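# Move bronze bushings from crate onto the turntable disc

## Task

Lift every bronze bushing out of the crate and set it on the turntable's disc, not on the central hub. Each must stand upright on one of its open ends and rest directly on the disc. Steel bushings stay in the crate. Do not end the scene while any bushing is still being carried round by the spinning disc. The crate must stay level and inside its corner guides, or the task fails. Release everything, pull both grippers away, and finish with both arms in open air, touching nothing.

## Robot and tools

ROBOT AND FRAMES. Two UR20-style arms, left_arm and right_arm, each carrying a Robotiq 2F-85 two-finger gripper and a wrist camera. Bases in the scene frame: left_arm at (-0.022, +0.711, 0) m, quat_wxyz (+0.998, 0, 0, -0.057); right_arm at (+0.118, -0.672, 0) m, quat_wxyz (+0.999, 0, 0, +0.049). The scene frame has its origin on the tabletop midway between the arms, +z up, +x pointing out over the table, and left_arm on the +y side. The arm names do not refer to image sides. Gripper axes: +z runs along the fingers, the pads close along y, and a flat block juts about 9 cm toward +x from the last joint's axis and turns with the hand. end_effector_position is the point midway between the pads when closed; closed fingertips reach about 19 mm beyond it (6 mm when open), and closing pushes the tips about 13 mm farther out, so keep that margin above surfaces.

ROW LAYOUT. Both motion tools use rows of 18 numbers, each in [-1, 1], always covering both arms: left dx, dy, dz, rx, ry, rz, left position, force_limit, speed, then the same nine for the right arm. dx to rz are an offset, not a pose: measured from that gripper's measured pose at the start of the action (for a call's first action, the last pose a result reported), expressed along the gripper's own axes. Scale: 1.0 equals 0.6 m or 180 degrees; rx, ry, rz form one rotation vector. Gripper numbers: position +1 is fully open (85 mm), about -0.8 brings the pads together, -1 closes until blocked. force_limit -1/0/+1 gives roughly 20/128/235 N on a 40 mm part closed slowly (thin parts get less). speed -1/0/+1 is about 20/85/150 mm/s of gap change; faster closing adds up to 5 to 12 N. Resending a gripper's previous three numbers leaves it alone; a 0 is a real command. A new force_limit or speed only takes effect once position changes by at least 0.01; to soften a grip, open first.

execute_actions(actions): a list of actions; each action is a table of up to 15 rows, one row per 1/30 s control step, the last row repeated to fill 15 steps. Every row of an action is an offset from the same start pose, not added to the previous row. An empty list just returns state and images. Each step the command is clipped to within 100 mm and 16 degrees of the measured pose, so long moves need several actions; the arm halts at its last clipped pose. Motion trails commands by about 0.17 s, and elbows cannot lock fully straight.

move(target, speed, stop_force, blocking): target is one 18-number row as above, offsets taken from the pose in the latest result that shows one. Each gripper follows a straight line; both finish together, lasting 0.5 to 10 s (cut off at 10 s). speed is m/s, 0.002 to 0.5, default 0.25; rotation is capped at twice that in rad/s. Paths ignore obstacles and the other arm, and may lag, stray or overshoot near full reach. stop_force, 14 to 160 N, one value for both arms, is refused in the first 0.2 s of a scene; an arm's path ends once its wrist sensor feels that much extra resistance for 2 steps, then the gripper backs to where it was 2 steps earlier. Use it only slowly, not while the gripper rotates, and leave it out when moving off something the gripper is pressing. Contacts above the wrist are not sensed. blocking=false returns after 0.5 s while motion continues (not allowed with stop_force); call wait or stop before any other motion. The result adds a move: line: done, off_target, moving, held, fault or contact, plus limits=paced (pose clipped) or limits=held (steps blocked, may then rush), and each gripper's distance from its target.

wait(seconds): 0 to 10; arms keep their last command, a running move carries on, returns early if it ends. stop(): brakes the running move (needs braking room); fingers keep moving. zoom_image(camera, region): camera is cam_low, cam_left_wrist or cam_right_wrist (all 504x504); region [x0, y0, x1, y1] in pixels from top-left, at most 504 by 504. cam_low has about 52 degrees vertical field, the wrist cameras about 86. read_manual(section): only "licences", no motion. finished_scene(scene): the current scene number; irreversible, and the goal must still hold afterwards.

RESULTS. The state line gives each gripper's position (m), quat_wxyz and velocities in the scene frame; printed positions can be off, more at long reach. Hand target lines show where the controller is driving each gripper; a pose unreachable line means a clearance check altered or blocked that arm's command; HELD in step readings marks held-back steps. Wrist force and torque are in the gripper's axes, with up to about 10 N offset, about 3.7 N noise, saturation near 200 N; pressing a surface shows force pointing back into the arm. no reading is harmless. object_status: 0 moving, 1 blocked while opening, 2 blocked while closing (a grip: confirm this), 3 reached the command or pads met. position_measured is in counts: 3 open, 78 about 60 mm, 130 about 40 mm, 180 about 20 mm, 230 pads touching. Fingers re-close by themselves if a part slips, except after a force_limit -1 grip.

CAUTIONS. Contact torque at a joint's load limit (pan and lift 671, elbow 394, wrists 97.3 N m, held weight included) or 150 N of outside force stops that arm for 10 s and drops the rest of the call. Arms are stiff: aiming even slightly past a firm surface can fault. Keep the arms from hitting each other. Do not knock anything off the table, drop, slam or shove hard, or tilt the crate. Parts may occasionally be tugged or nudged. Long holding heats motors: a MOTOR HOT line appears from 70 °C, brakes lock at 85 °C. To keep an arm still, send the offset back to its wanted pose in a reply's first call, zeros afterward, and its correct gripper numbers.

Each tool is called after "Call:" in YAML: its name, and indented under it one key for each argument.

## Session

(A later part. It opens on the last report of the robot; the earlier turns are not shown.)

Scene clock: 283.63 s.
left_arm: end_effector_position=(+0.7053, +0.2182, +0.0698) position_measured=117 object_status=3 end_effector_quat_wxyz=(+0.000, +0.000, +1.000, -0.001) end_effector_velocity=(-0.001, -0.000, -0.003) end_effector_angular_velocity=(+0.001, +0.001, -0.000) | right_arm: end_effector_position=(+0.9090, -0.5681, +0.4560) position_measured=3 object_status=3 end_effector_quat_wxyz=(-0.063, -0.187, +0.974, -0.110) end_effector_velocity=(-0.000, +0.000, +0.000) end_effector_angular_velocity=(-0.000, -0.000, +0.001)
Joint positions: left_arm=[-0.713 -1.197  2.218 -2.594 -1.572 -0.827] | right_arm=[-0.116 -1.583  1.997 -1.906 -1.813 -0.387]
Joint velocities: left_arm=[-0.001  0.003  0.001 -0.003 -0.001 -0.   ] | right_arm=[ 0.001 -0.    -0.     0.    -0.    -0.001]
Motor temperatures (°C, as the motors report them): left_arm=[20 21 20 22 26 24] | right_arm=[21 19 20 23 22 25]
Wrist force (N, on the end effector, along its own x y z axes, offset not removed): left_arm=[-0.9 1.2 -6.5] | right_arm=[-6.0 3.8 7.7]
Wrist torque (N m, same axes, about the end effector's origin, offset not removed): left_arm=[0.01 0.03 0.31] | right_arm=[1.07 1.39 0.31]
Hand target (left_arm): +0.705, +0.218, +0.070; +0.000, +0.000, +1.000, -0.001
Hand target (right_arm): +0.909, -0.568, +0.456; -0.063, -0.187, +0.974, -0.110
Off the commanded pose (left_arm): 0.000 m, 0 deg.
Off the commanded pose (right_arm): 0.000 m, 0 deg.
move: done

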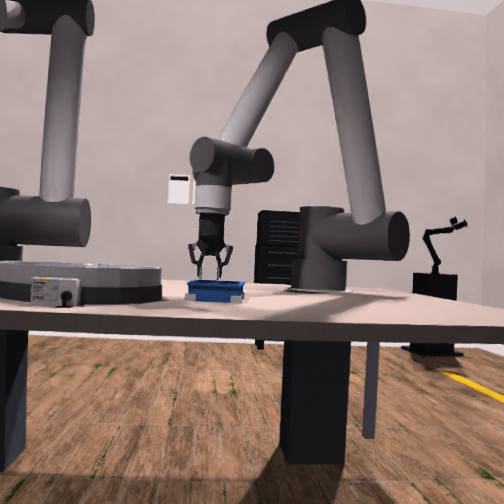

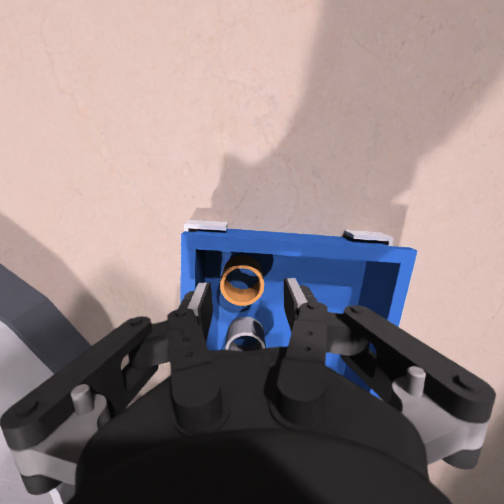

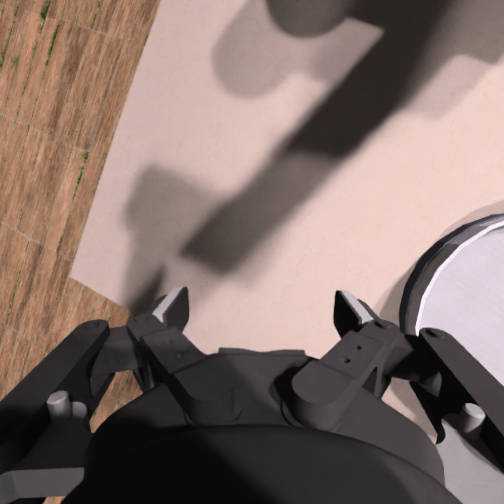

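Call:
move:
  target: [0.005,0.006,0.055,0,0,0,0.1,0,0, 0,0,0,0,0,0,1,0,0]
  speed: 0.015
  stop_force: 14

Call:
zoom_image:
  camera: "cam_left_wrist"
  region: [130, 200, 380, 400]

Call:
zoom_image:
  camera: "cam_low"
  region: [160, 220, 300, 320]

Scene clock: 301.50 s.
left_arm: end_effector_position=(+0.7031, +0.2209, +0.0450) position_measured=117 object_status=3 end_effector_quat_wxyz=(+0.000, +0.000, +1.000, -0.001) end_effector_velocity=(+0.001, -0.002, +0.005) end_effector_angular_velocity=(-0.002, +0.001, +0.000) | right_arm: end_effector_position=(+0.9090, -0.5681, +0.4560) position_measured=3 object_status=3 end_effector_quat_wxyz=(-0.063, -0.187, +0.974, -0.110) end_effector_velocity=(+0.001, -0.001, +0.000) end_effector_angular_velocity=(-0.000, -0.001, -0.002)
Joint positions: left_arm=[-0.713 -1.168  2.232 -2.636 -1.572 -0.826] | right_arm=[-0.116 -1.583  1.997 -1.906 -1.813 -0.387]
Joint velocities: left_arm=[-0.    -0.005 -0.003  0.007 -0.002 -0.   ] | right_arm=[-0.002  0.    -0.    -0.001 -0.     0.   ]
Motor temperatures (°C, as the motors report them): left_arm=[20 21 20 22 26 24] | right_arm=[21 19 20 23 22 25]
Wrist force (N, on the end effector, along its own x y z axes, offset not removed): left_arm=[7.7 5.3 -8.4] | right_arm=[-5.8 0.8 5.6]
Wrist torque (N m, same axes, about the end effector's origin, offset not removed): left_arm=[0.57 -1.56 0.03] | right_arm=[0.60 1.35 0.33]
Hand target (left_arm): +0.703, +0.221, +0.046; +0.000, +0.000, +1.000, -0.001
Hand target (right_arm): +0.909, -0.568, +0.456; -0.063, -0.187, +0.974, -0.110
Off the commanded pose (left_arm): 0.008 m, 0 deg.
Off the commanded pose (right_arm): 0.000 m, 0 deg.
move: contact (left_arm)

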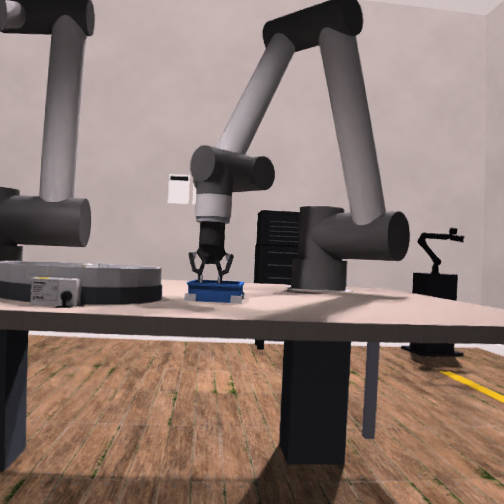

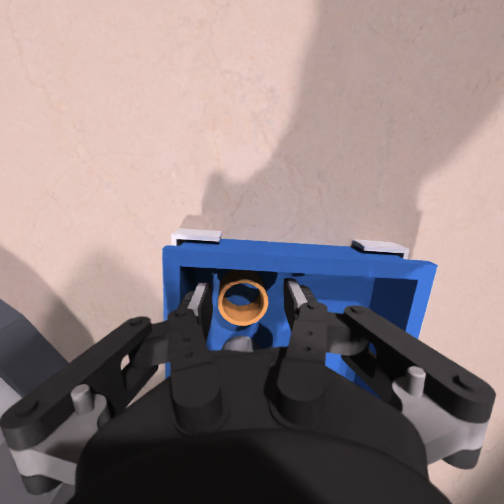

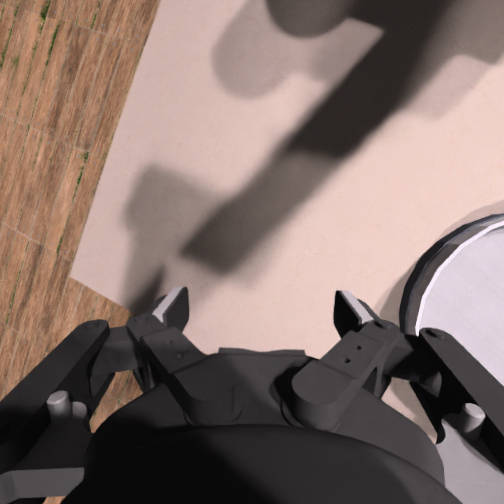

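Region (130, 200, 380, 400) of cam_left_wrist's 504x504 image, scaled by 2.016, with more detail than that image has; it fills the top 403 rows of this view, and the rest is white.

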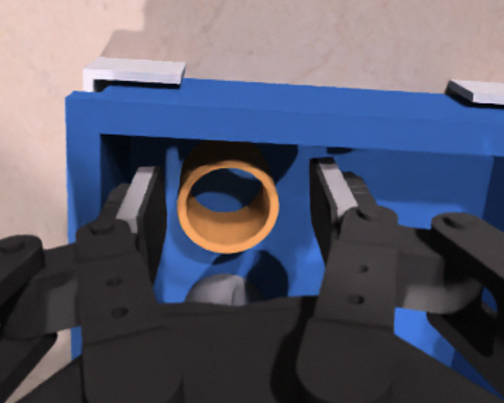

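Region (160, 220, 300, 320) of cam_low's 504x504 image, scaled by 3.600, with more detail than that image has; it fills the top 360 rows of this view, and the rest is white.

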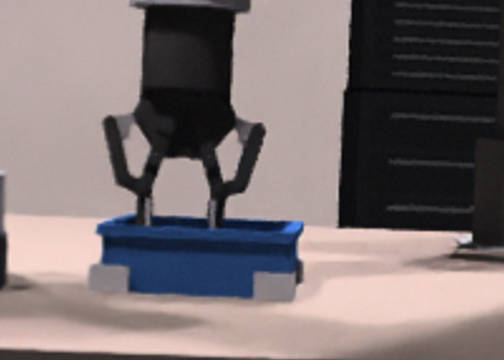

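Call:
move:
  target: [0,0.004,-0.015,0.06,0,0,0.1,0,0, 0,0,0,0,0,0,1,0,0]
  speed: 0.05

Call:
move:
  target: [0,0.005,0.028,0,0,0,0.1,0,0, 0,0,0,0,0,0,1,0,0]
  speed: 0.01
  stop_force: 14

Call:
zoom_image:
  camera: "cam_left_wrist"
  region: [130, 200, 380, 400]

Call:
zoom_image:
  camera: "cam_low"
  region: [160, 220, 300, 320]

Scene clock: 330.43 s.
left_arm: end_effector_position=(+0.7030, +0.2232, +0.0539) position_measured=117 object_status=3 end_effector_quat_wxyz=(+0.000, +0.000, +0.996, -0.095) end_effector_velocity=(-0.000, -0.000, +0.001) end_effector_angular_velocity=(-0.012, +0.000, -0.000) | right_arm: end_effector_position=(+0.9090, -0.5681, +0.4560) position_measured=3 object_status=3 end_effector_quat_wxyz=(-0.063, -0.187, +0.974, -0.110) end_effector_velocity=(+0.001, +0.001, +0.000) end_effector_angular_velocity=(-0.000, -0.002, -0.000)
Joint positions: left_arm=[-0.656 -1.168  2.286 -2.822 -1.706 -0.779] | right_arm=[-0.116 -1.583  1.997 -1.906 -1.813 -0.387]
Joint velocities: left_arm=[ 0.003  0.001  0.003 -0.011 -0.009  0.002] | right_arm=[ 0.001  0.     0.    -0.002 -0.     0.002]
Motor temperatures (°C, as the motors report them): left_arm=[20 21 20 22 26 24] | right_arm=[21 19 20 23 22 25]
Wrist force (N, on the end effector, along its own x y z axes, offset not removed): left_arm=[3.7 4.4 -4.7] | right_arm=[-8.2 3.3 7.9]
Wrist torque (N m, same axes, about the end effector's origin, offset not removed): left_arm=[0.58 -0.88 0.05] | right_arm=[1.08 1.76 0.24]
Hand target (left_arm): +0.703, +0.223, +0.054; +0.000, +0.000, +0.995, -0.095
Hand target (right_arm): +0.909, -0.568, +0.456; -0.063, -0.187, +0.974, -0.110
Off the commanded pose (left_arm): 0.000 m, 0 deg.
Off the commanded pose (right_arm): 0.000 m, 0 deg.
move: done

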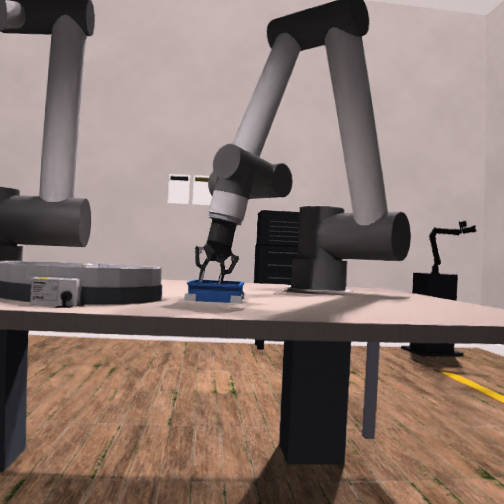

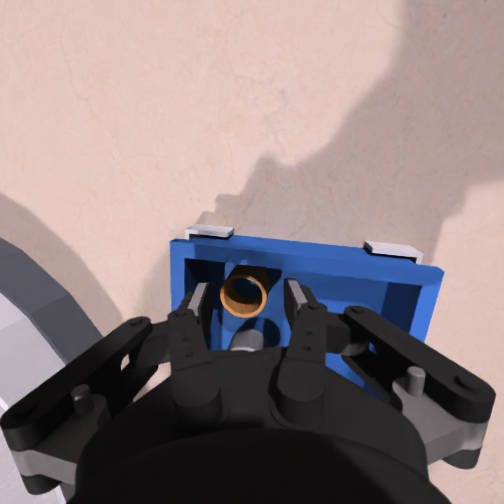

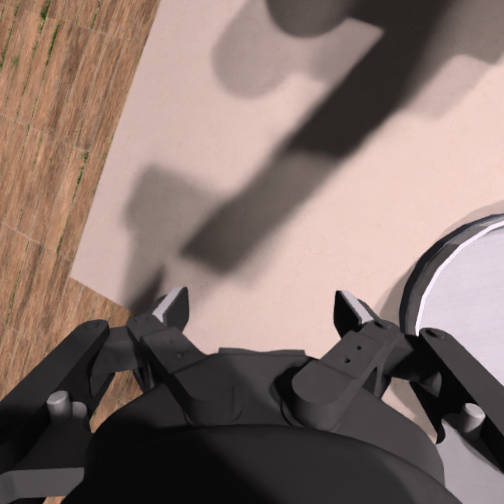

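Scene clock: 332.37 s.
left_arm: end_effector_position=(+0.7030, +0.2230, +0.0371) position_measured=117 object_status=3 end_effector_quat_wxyz=(+0.000, +0.000, +0.996, -0.095) end_effector_velocity=(-0.000, +0.000, -0.002) end_effector_angular_velocity=(+0.001, +0.000, -0.000) | right_arm: end_effector_position=(+0.9090, -0.5681, +0.4560) position_measured=3 object_status=3 end_effector_quat_wxyz=(-0.063, -0.187, +0.974, -0.110) end_effector_velocity=(+0.000, +0.001, +0.000) end_effector_angular_velocity=(+0.000, -0.001, +0.000)
Joint positions: left_arm=[-0.657 -1.145  2.291 -2.85  -1.706 -0.779] | right_arm=[-0.116 -1.583  1.997 -1.906 -1.813 -0.387]
Joint velocities: left_arm=[-0.     0.003  0.001 -0.003  0.001 -0.   ] | right_arm=[ 0.001 -0.    -0.    -0.     0.     0.   ]
Motor temperatures (°C, as the motors report them): left_arm=[20 21 20 22 26 24] | right_arm=[21 19 20 23 22 25]
Wrist force (N, on the end effector, along its own x y z axes, offset not removed): left_arm=[-3.5 6.5 -7.6] | right_arm=[-5.1 3.1 7.1]
Wrist torque (N m, same axes, about the end effector's origin, offset not removed): left_arm=[0.74 0.59 0.26] | right_arm=[0.96 1.19 0.15]
Hand target (left_arm): +0.703, +0.223, +0.037; +0.000, +0.000, +0.996, -0.095
Hand target (right_arm): +0.909, -0.568, +0.456; -0.063, -0.187, +0.974, -0.110
Off the commanded pose (left_arm): 0.000 m, 0 deg.
Off the commanded pose (right_arm): 0.000 m, 0 deg.
move: done

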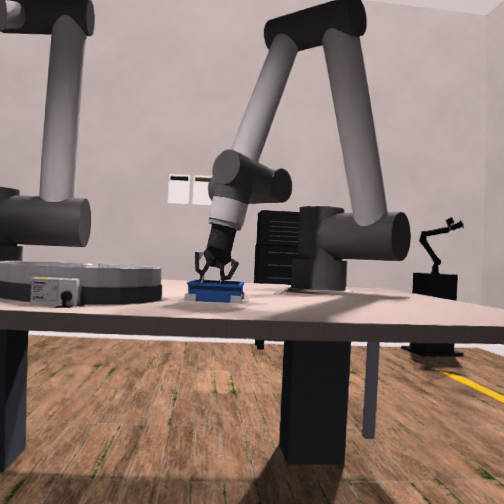

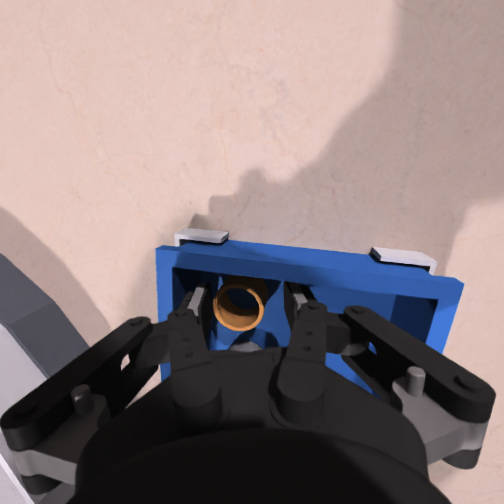

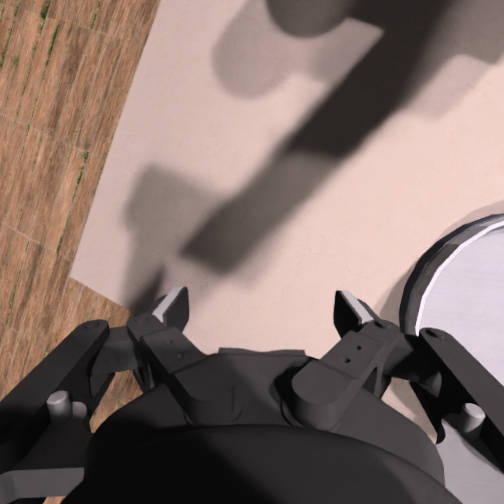

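Region (130, 200, 380, 400) of cam_left_wrist's 504x504 image, scaled by 2.016, with more detail than that image has; it fills the top 403 rows of this view, and the rest is white.

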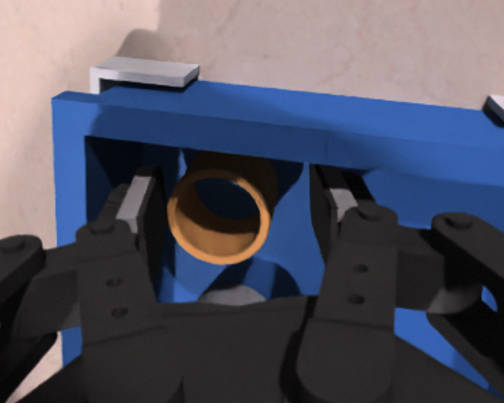

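Region (160, 220, 300, 320) of cam_low's 504x504 image, scaled by 3.600, with more detail than that image has; it fills the top 360 rows of this view, and the rest is white.

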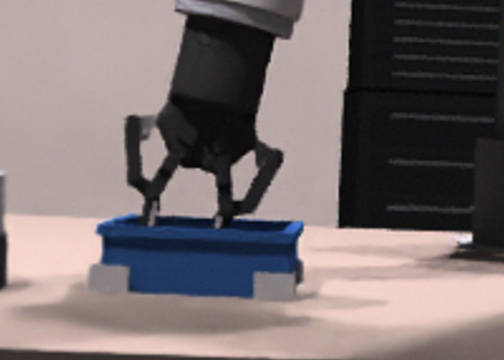

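Call:
move:
  target: [-0.003,-0.001,0.009,0,0,0,0.1,0,0, 0,0,0,0,0,0,1,0,0]
  speed: 0.01
  stop_force: 14

Call:
move:
  target: [0,0,0,0,0,0,-1,-0.6,-0.7, 0,0,0,0,0,0,1,0,0]

Call:
zoom_image:
  camera: "cam_left_wrist"
  region: [130, 200, 380, 400]

Scene clock: 342.30 s.
left_arm: end_effector_position=(+0.7047, +0.2213, +0.0320) position_measured=117 object_status=3 end_effector_quat_wxyz=(+0.000, +0.000, +0.996, -0.095) end_effector_velocity=(+0.000, -0.001, -0.001) end_effector_angular_velocity=(-0.001, +0.000, -0.001) | right_arm: end_effector_position=(+0.9090, -0.5681, +0.4560) position_measured=3 object_status=3 end_effector_quat_wxyz=(-0.063, -0.187, +0.974, -0.110) end_effector_velocity=(+0.000, -0.000, +0.000) end_effector_angular_velocity=(+0.000, +0.000, +0.001)
Joint positions: left_arm=[-0.657 -1.136  2.289 -2.857 -1.706 -0.779] | right_arm=[-0.116 -1.583  1.997 -1.906 -1.813 -0.387]
Joint velocities: left_arm=[ 0.     0.002 -0.001 -0.002 -0.001  0.001] | right_arm=[-0.     0.    -0.    -0.    -0.    -0.001]
Motor temperatures (°C, as the motors report them): left_arm=[20 21 20 22 26 24] | right_arm=[21 19 20 23 22 25]
Wrist force (N, on the end effector, along its own x y z axes, offset not removed): left_arm=[3.5 0.9 -2.4] | right_arm=[-4.6 4.7 4.8]
Wrist torque (N m, same axes, about the end effector's origin, offset not removed): left_arm=[-0.18 -0.87 0.24] | right_arm=[1.28 1.19 0.26]
Hand target (left_arm): +0.705, +0.221, +0.032; +0.000, +0.000, +0.996, -0.095
Hand target (right_arm): +0.909, -0.568, +0.456; -0.063, -0.187, +0.974, -0.110
Off the commanded pose (left_arm): 0.000 m, 0 deg.
Off the commanded pose (right_arm): 0.000 m, 0 deg.
move: done

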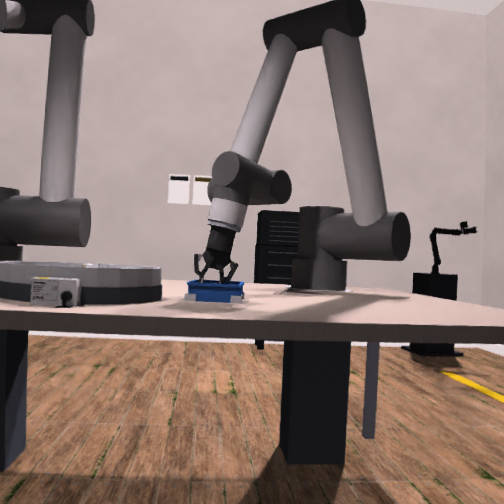

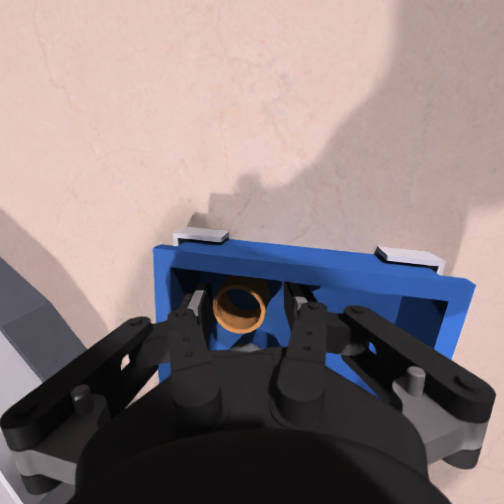

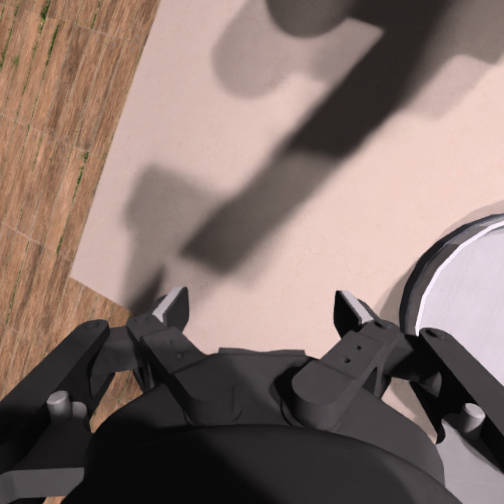

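Scene clock: 342.93 s.
left_arm: end_effector_position=(+0.7047, +0.2213, +0.0319) position_measured=154 object_status=0 end_effector_quat_wxyz=(+0.000, +0.000, +0.996, -0.095) end_effector_velocity=(+0.000, +0.001, -0.000) end_effector_angular_velocity=(+0.001, +0.000, +0.001) | right_arm: end_effector_position=(+0.9090, -0.5681, +0.4560) position_measured=3 object_status=3 end_effector_quat_wxyz=(-0.063, -0.187, +0.974, -0.110) end_effector_velocity=(+0.001, -0.000, +0.000) end_effector_angular_velocity=(+0.000, -0.002, +0.000)
Joint positions: left_arm=[-0.657 -1.136  2.289 -2.857 -1.706 -0.779] | right_arm=[-0.116 -1.583  1.997 -1.906 -1.813 -0.387]
Joint velocities: left_arm=[ 0.001  0.    -0.     0.     0.     0.   ] | right_arm=[-0.     0.     0.    -0.003  0.    -0.   ]
Motor temperatures (°C, as the motors report them): left_arm=[20 21 20 22 26 24] | right_arm=[21 19 20 23 22 25]
Wrist force (N, on the end effector, along its own x y z axes, offset not removed): left_arm=[1.9 7.3 -8.9] | right_arm=[-0.2 4.3 5.3]
Wrist torque (N m, same axes, about the end effector's origin, offset not removed): left_arm=[1.06 -0.63 0.19] | right_arm=[1.20 0.18 0.28]
Hand target (left_arm): +0.705, +0.221, +0.032; +0.000, +0.000, +0.996, -0.095
Hand target (right_arm): +0.909, -0.568, +0.456; -0.063, -0.187, +0.974, -0.110
Off the commanded pose (left_arm): 0.000 m, 0 deg.
Off the commanded pose (right_arm): 0.000 m, 0 deg.
move: done

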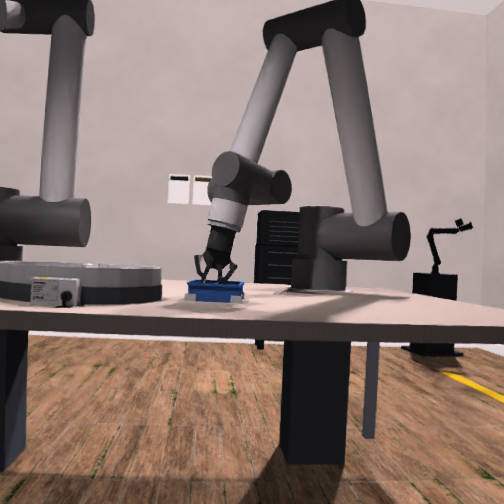

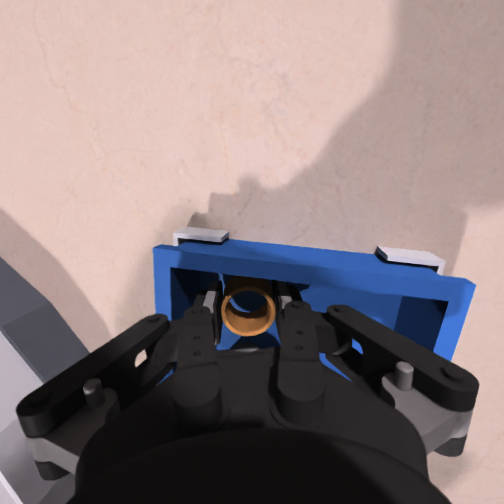

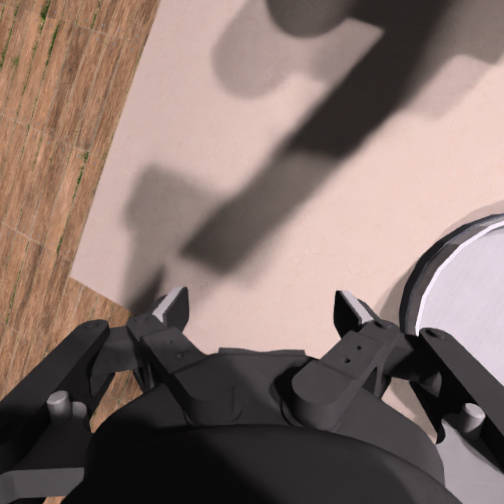

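Region (130, 200, 380, 400) of cam_left_wrist's 504x504 image, scaled by 2.016, with more detail than that image has; it fills the top 403 rows of this view, and the rest is white.

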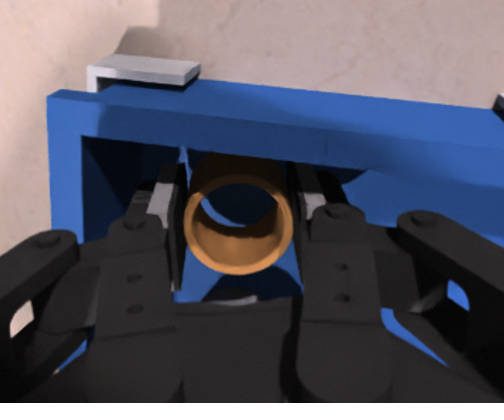

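Call:
move:
  target: [0,-0.012,-0.065,0,0,0,-1,-0.6,-0.7, 0,0,0,0,0,0,1,0,0]
  speed: 0.05

Call:
move:
  target: [0,-0.032,-0.165,-0.0606,0,0,-1,-0.6,-0.7, 0,0,0,0,0,0,1,0,0]
  speed: 0.15

Call:
zoom_image:
  camera: "cam_low"
  region: [160, 180, 300, 320]

Scene clock: 353.20 s.
left_arm: end_effector_position=(+0.7047, +0.2216, +0.0714) position_measured=154 object_status=2 end_effector_quat_wxyz=(+0.000, +0.000, +0.996, -0.095) end_effector_velocity=(-0.000, +0.001, +0.001) end_effector_angular_velocity=(+0.001, +0.001, +0.000) | right_arm: end_effector_position=(+0.9090, -0.5681, +0.4560) position_measured=3 object_status=3 end_effector_quat_wxyz=(-0.063, -0.187, +0.974, -0.110) end_effector_velocity=(+0.000, +0.001, -0.000) end_effector_angular_velocity=(-0.000, -0.001, -0.000)
Joint positions: left_arm=[-0.656 -1.19   2.278 -2.791 -1.706 -0.779] | right_arm=[-0.116 -1.583  1.997 -1.906 -1.813 -0.387]
Joint velocities: left_arm=[ 0.    -0.001 -0.     0.003  0.001  0.   ] | right_arm=[ 0.002  0.     0.    -0.001  0.     0.002]
Motor temperatures (°C, as the motors report them): left_arm=[20 21 20 22 26 24] | right_arm=[21 19 20 23 22 25]
Wrist force (N, on the end effector, along its own x y z axes, offset not removed): left_arm=[0.8 2.7 -5.3] | right_arm=[-7.1 2.7 6.6]
Wrist torque (N m, same axes, about the end effector's origin, offset not removed): left_arm=[0.08 -0.25 0.17] | right_arm=[0.90 1.63 0.29]
Hand target (left_arm): +0.705, +0.222, +0.072; +0.000, +0.000, +0.996, -0.095
Hand target (right_arm): +0.909, -0.568, +0.456; -0.063, -0.187, +0.974, -0.110
Off the commanded pose (left_arm): 0.000 m, 0 deg.
Off the commanded pose (right_arm): 0.000 m, 0 deg.
move: done

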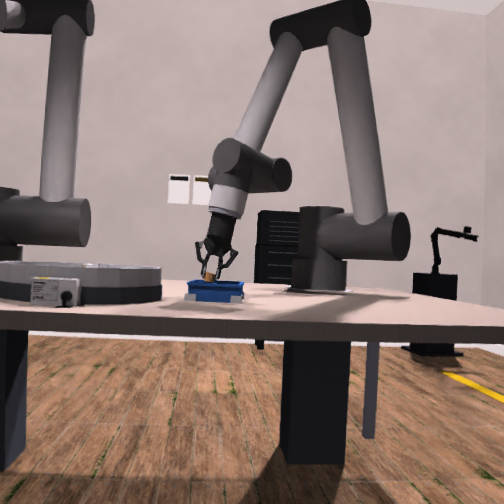

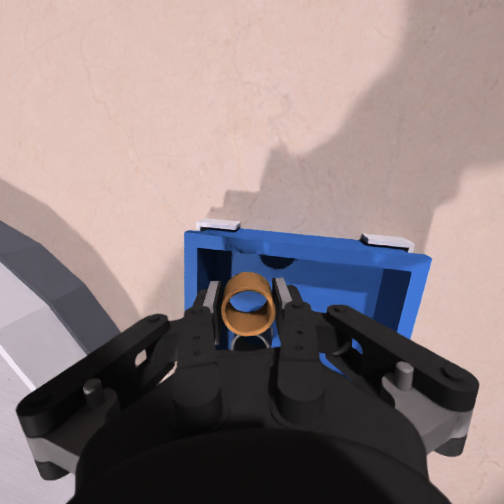

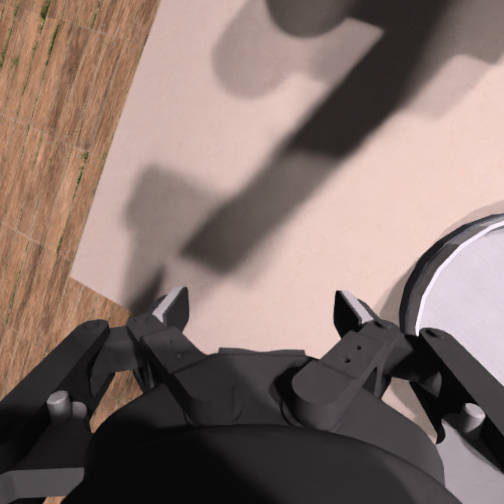

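Scene clock: 354.33 s.
left_arm: end_effector_position=(+0.7046, +0.2217, +0.1720) position_measured=154 object_status=2 end_effector_quat_wxyz=(+0.000, +0.000, +1.000, +0.000) end_effector_velocity=(+0.001, -0.000, +0.003) end_effector_angular_velocity=(+0.004, +0.000, +0.001) | right_arm: end_effector_position=(+0.9090, -0.5681, +0.4560) position_measured=3 object_status=3 end_effector_quat_wxyz=(-0.063, -0.187, +0.974, -0.110) end_effector_velocity=(-0.000, -0.000, +0.000) end_effector_angular_velocity=(+0.000, +0.000, +0.000)
Joint positions: left_arm=[-0.711 -1.317  2.175 -2.429 -1.57  -0.825] | right_arm=[-0.116 -1.583  1.997 -1.906 -1.813 -0.387]
Joint velocities: left_arm=[-0.001 -0.002 -0.004  0.01   0.003 -0.002] | right_arm=[-0.    -0.    -0.     0.     0.    -0.001]
Motor temperatures (°C, as the motors report them): left_arm=[20 21 20 22 26 24] | right_arm=[21 19 20 23 22 25]
Wrist force (N, on the end effector, along its own x y z axes, offset not removed): left_arm=[-2.9 7.6 -5.9] | right_arm=[-0.7 2.7 4.9]
Wrist torque (N m, same axes, about the end effector's origin, offset not removed): left_arm=[0.92 0.37 0.14] | right_arm=[0.95 0.40 0.22]
Hand target (left_arm): +0.705, +0.222, +0.172; +0.000, +0.000, +1.000, +0.000
Hand target (right_arm): +0.909, -0.568, +0.456; -0.063, -0.187, +0.974, -0.110
Off the commanded pose (left_arm): 0.000 m, 0 deg.
Off the commanded pose (right_arm): 0.000 m, 0 deg.
move: done

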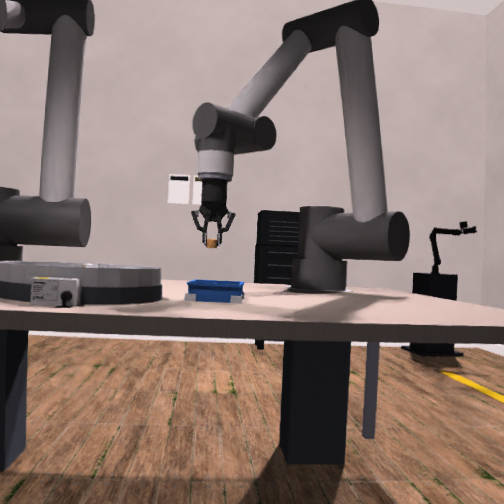

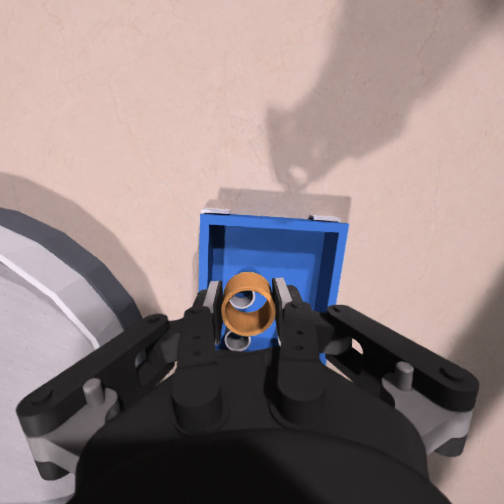

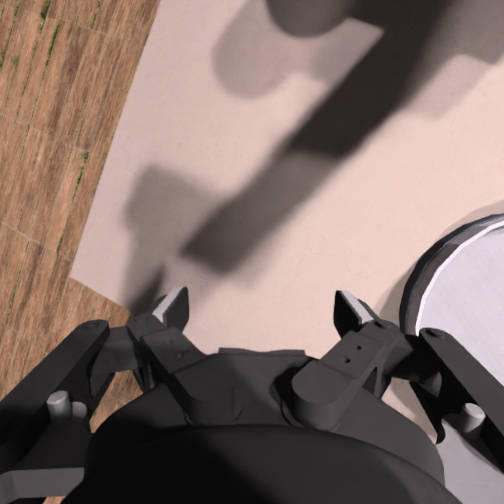

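Region (160, 180, 300, 320) of cam_low's 504x504 image, scaled by 3.600, with more detail than that image has.

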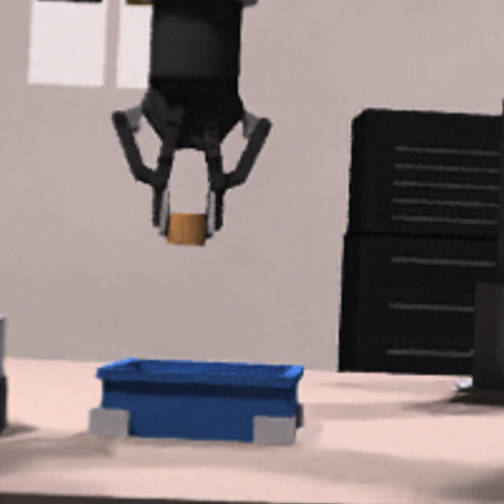

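Upright. Carry to the disc.

Call:
move:
  target: [-0.192,-0.72,-0.01,0,0,0,-1,-0.6,-0.7, 0,0,0,0,0,0,1,0,0]
  speed: 0.35

Call:
move:
  target: [0,0,0.125,0,0,0,-1,-0.6,-0.7, 0,0,0,0,0,0,1,0,0]
  speed: 0.15

Scene clock: 361.23 s.
left_arm: end_effector_position=(+0.8204, -0.2100, +0.1787) position_measured=154 object_status=2 end_effector_quat_wxyz=(+0.000, +0.000, +1.000, +0.000) end_effector_velocity=(+0.000, -0.001, -0.000) end_effector_angular_velocity=(+0.000, +0.000, -0.000) | right_arm: end_effector_position=(+0.9090, -0.5681, +0.4560) position_measured=3 object_status=3 end_effector_quat_wxyz=(-0.063, -0.187, +0.974, -0.110) end_effector_velocity=(-0.000, +0.002, +0.000) end_effector_angular_velocity=(+0.000, -0.000, +0.001)
Joint positions: left_arm=[-0.879 -0.979  1.602 -2.194 -1.57  -0.992] | right_arm=[-0.116 -1.583  1.997 -1.906 -1.813 -0.387]
Joint velocities: left_arm=[-0.     0.001 -0.002  0.001  0.     0.   ] | right_arm=[ 0.002 -0.     0.     0.     0.     0.001]
Motor temperatures (°C, as the motors report them): left_arm=[20 21 20 22 26 24] | right_arm=[21 19 20 23 22 25]
Wrist force (N, on the end effector, along its own x y z axes, offset not removed): left_arm=[1.4 11.2 -7.2] | right_arm=[-6.1 2.9 5.4]
Wrist torque (N m, same axes, about the end effector's origin, offset not removed): left_arm=[1.76 -0.51 0.05] | right_arm=[1.00 1.33 0.26]
Hand target (left_arm): +0.820, -0.210, +0.179; +0.000, +0.000, +1.000, +0.000
Hand target (right_arm): +0.909, -0.568, +0.456; -0.063, -0.187, +0.974, -0.110
Off the commanded pose (left_arm): 0.001 m, 0 deg.
Off the commanded pose (right_arm): 0.000 m, 0 deg.
move: done

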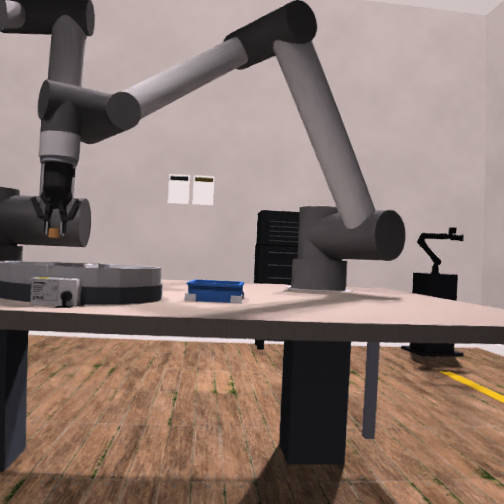

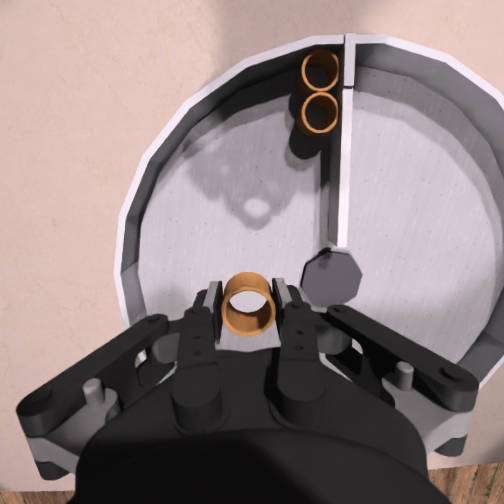

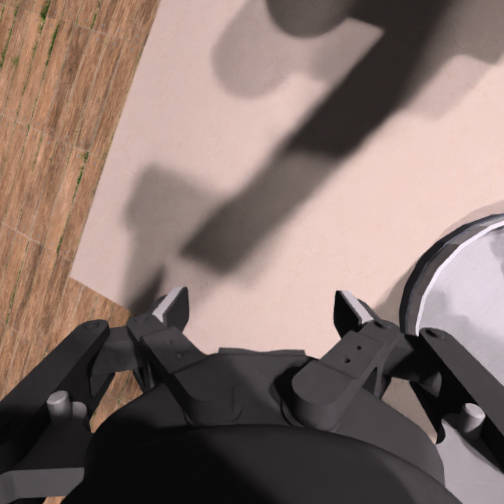

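Scene clock: 362.20 s.
left_arm: end_effector_position=(+0.8205, -0.2102, +0.1039) position_measured=154 object_status=2 end_effector_quat_wxyz=(+0.000, +0.000, +1.000, +0.000) end_effector_velocity=(+0.000, +0.000, -0.003) end_effector_angular_velocity=(+0.001, -0.000, -0.000) | right_arm: end_effector_position=(+0.9090, -0.5681, +0.4560) position_measured=3 object_status=3 end_effector_quat_wxyz=(-0.063, -0.187, +0.974, -0.110) end_effector_velocity=(-0.000, -0.000, -0.000) end_effector_angular_velocity=(-0.000, +0.001, -0.001)
Joint positions: left_arm=[-0.879 -0.925  1.632 -2.278 -1.57  -0.992] | right_arm=[-0.116 -1.583  1.997 -1.906 -1.813 -0.387]
Joint velocities: left_arm=[ 0.     0.003  0.    -0.002  0.001  0.   ] | right_arm=[-0.     0.    -0.     0.001 -0.     0.001]
Motor temperatures (°C, as the motors report them): left_arm=[20 21 20 22 26 24] | right_arm=[21 19 20 23 22 25]
Wrist force (N, on the end effector, along its own x y z axes, offset not removed): left_arm=[-0.1 4.4 -2.9] | right_arm=[-5.8 2.8 7.4]
Wrist torque (N m, same axes, about the end effector's origin, offset not removed): left_arm=[0.33 -0.04 0.04] | right_arm=[0.90 1.30 0.34]
Hand target (left_arm): +0.821, -0.210, +0.104; +0.000, +0.000, +1.000, +0.000
Hand target (right_arm): +0.909, -0.568, +0.456; -0.063, -0.187, +0.974, -0.110
Off the commanded pose (left_arm): 0.000 m, 0 deg.
Off the commanded pose (right_arm): 0.000 m, 0 deg.
move: done

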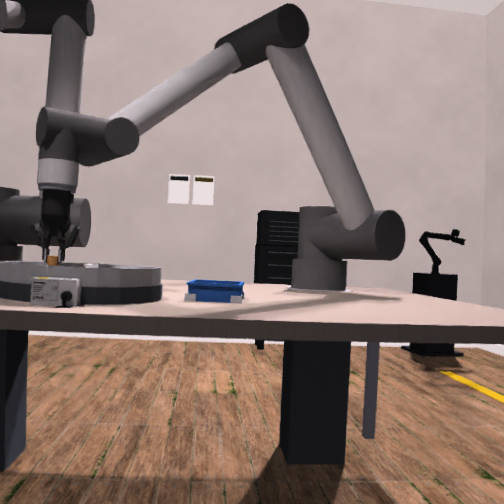

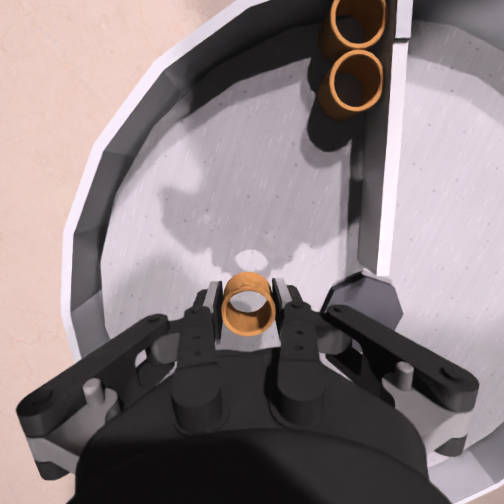

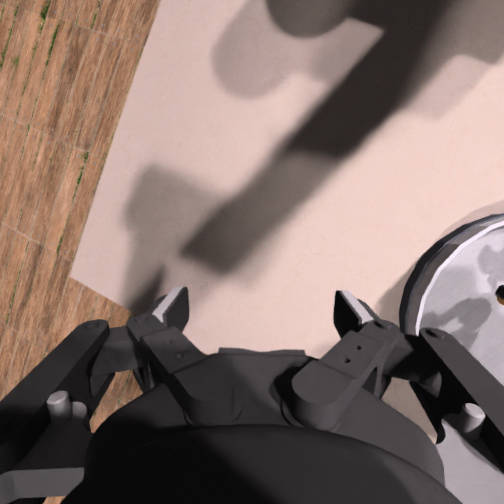

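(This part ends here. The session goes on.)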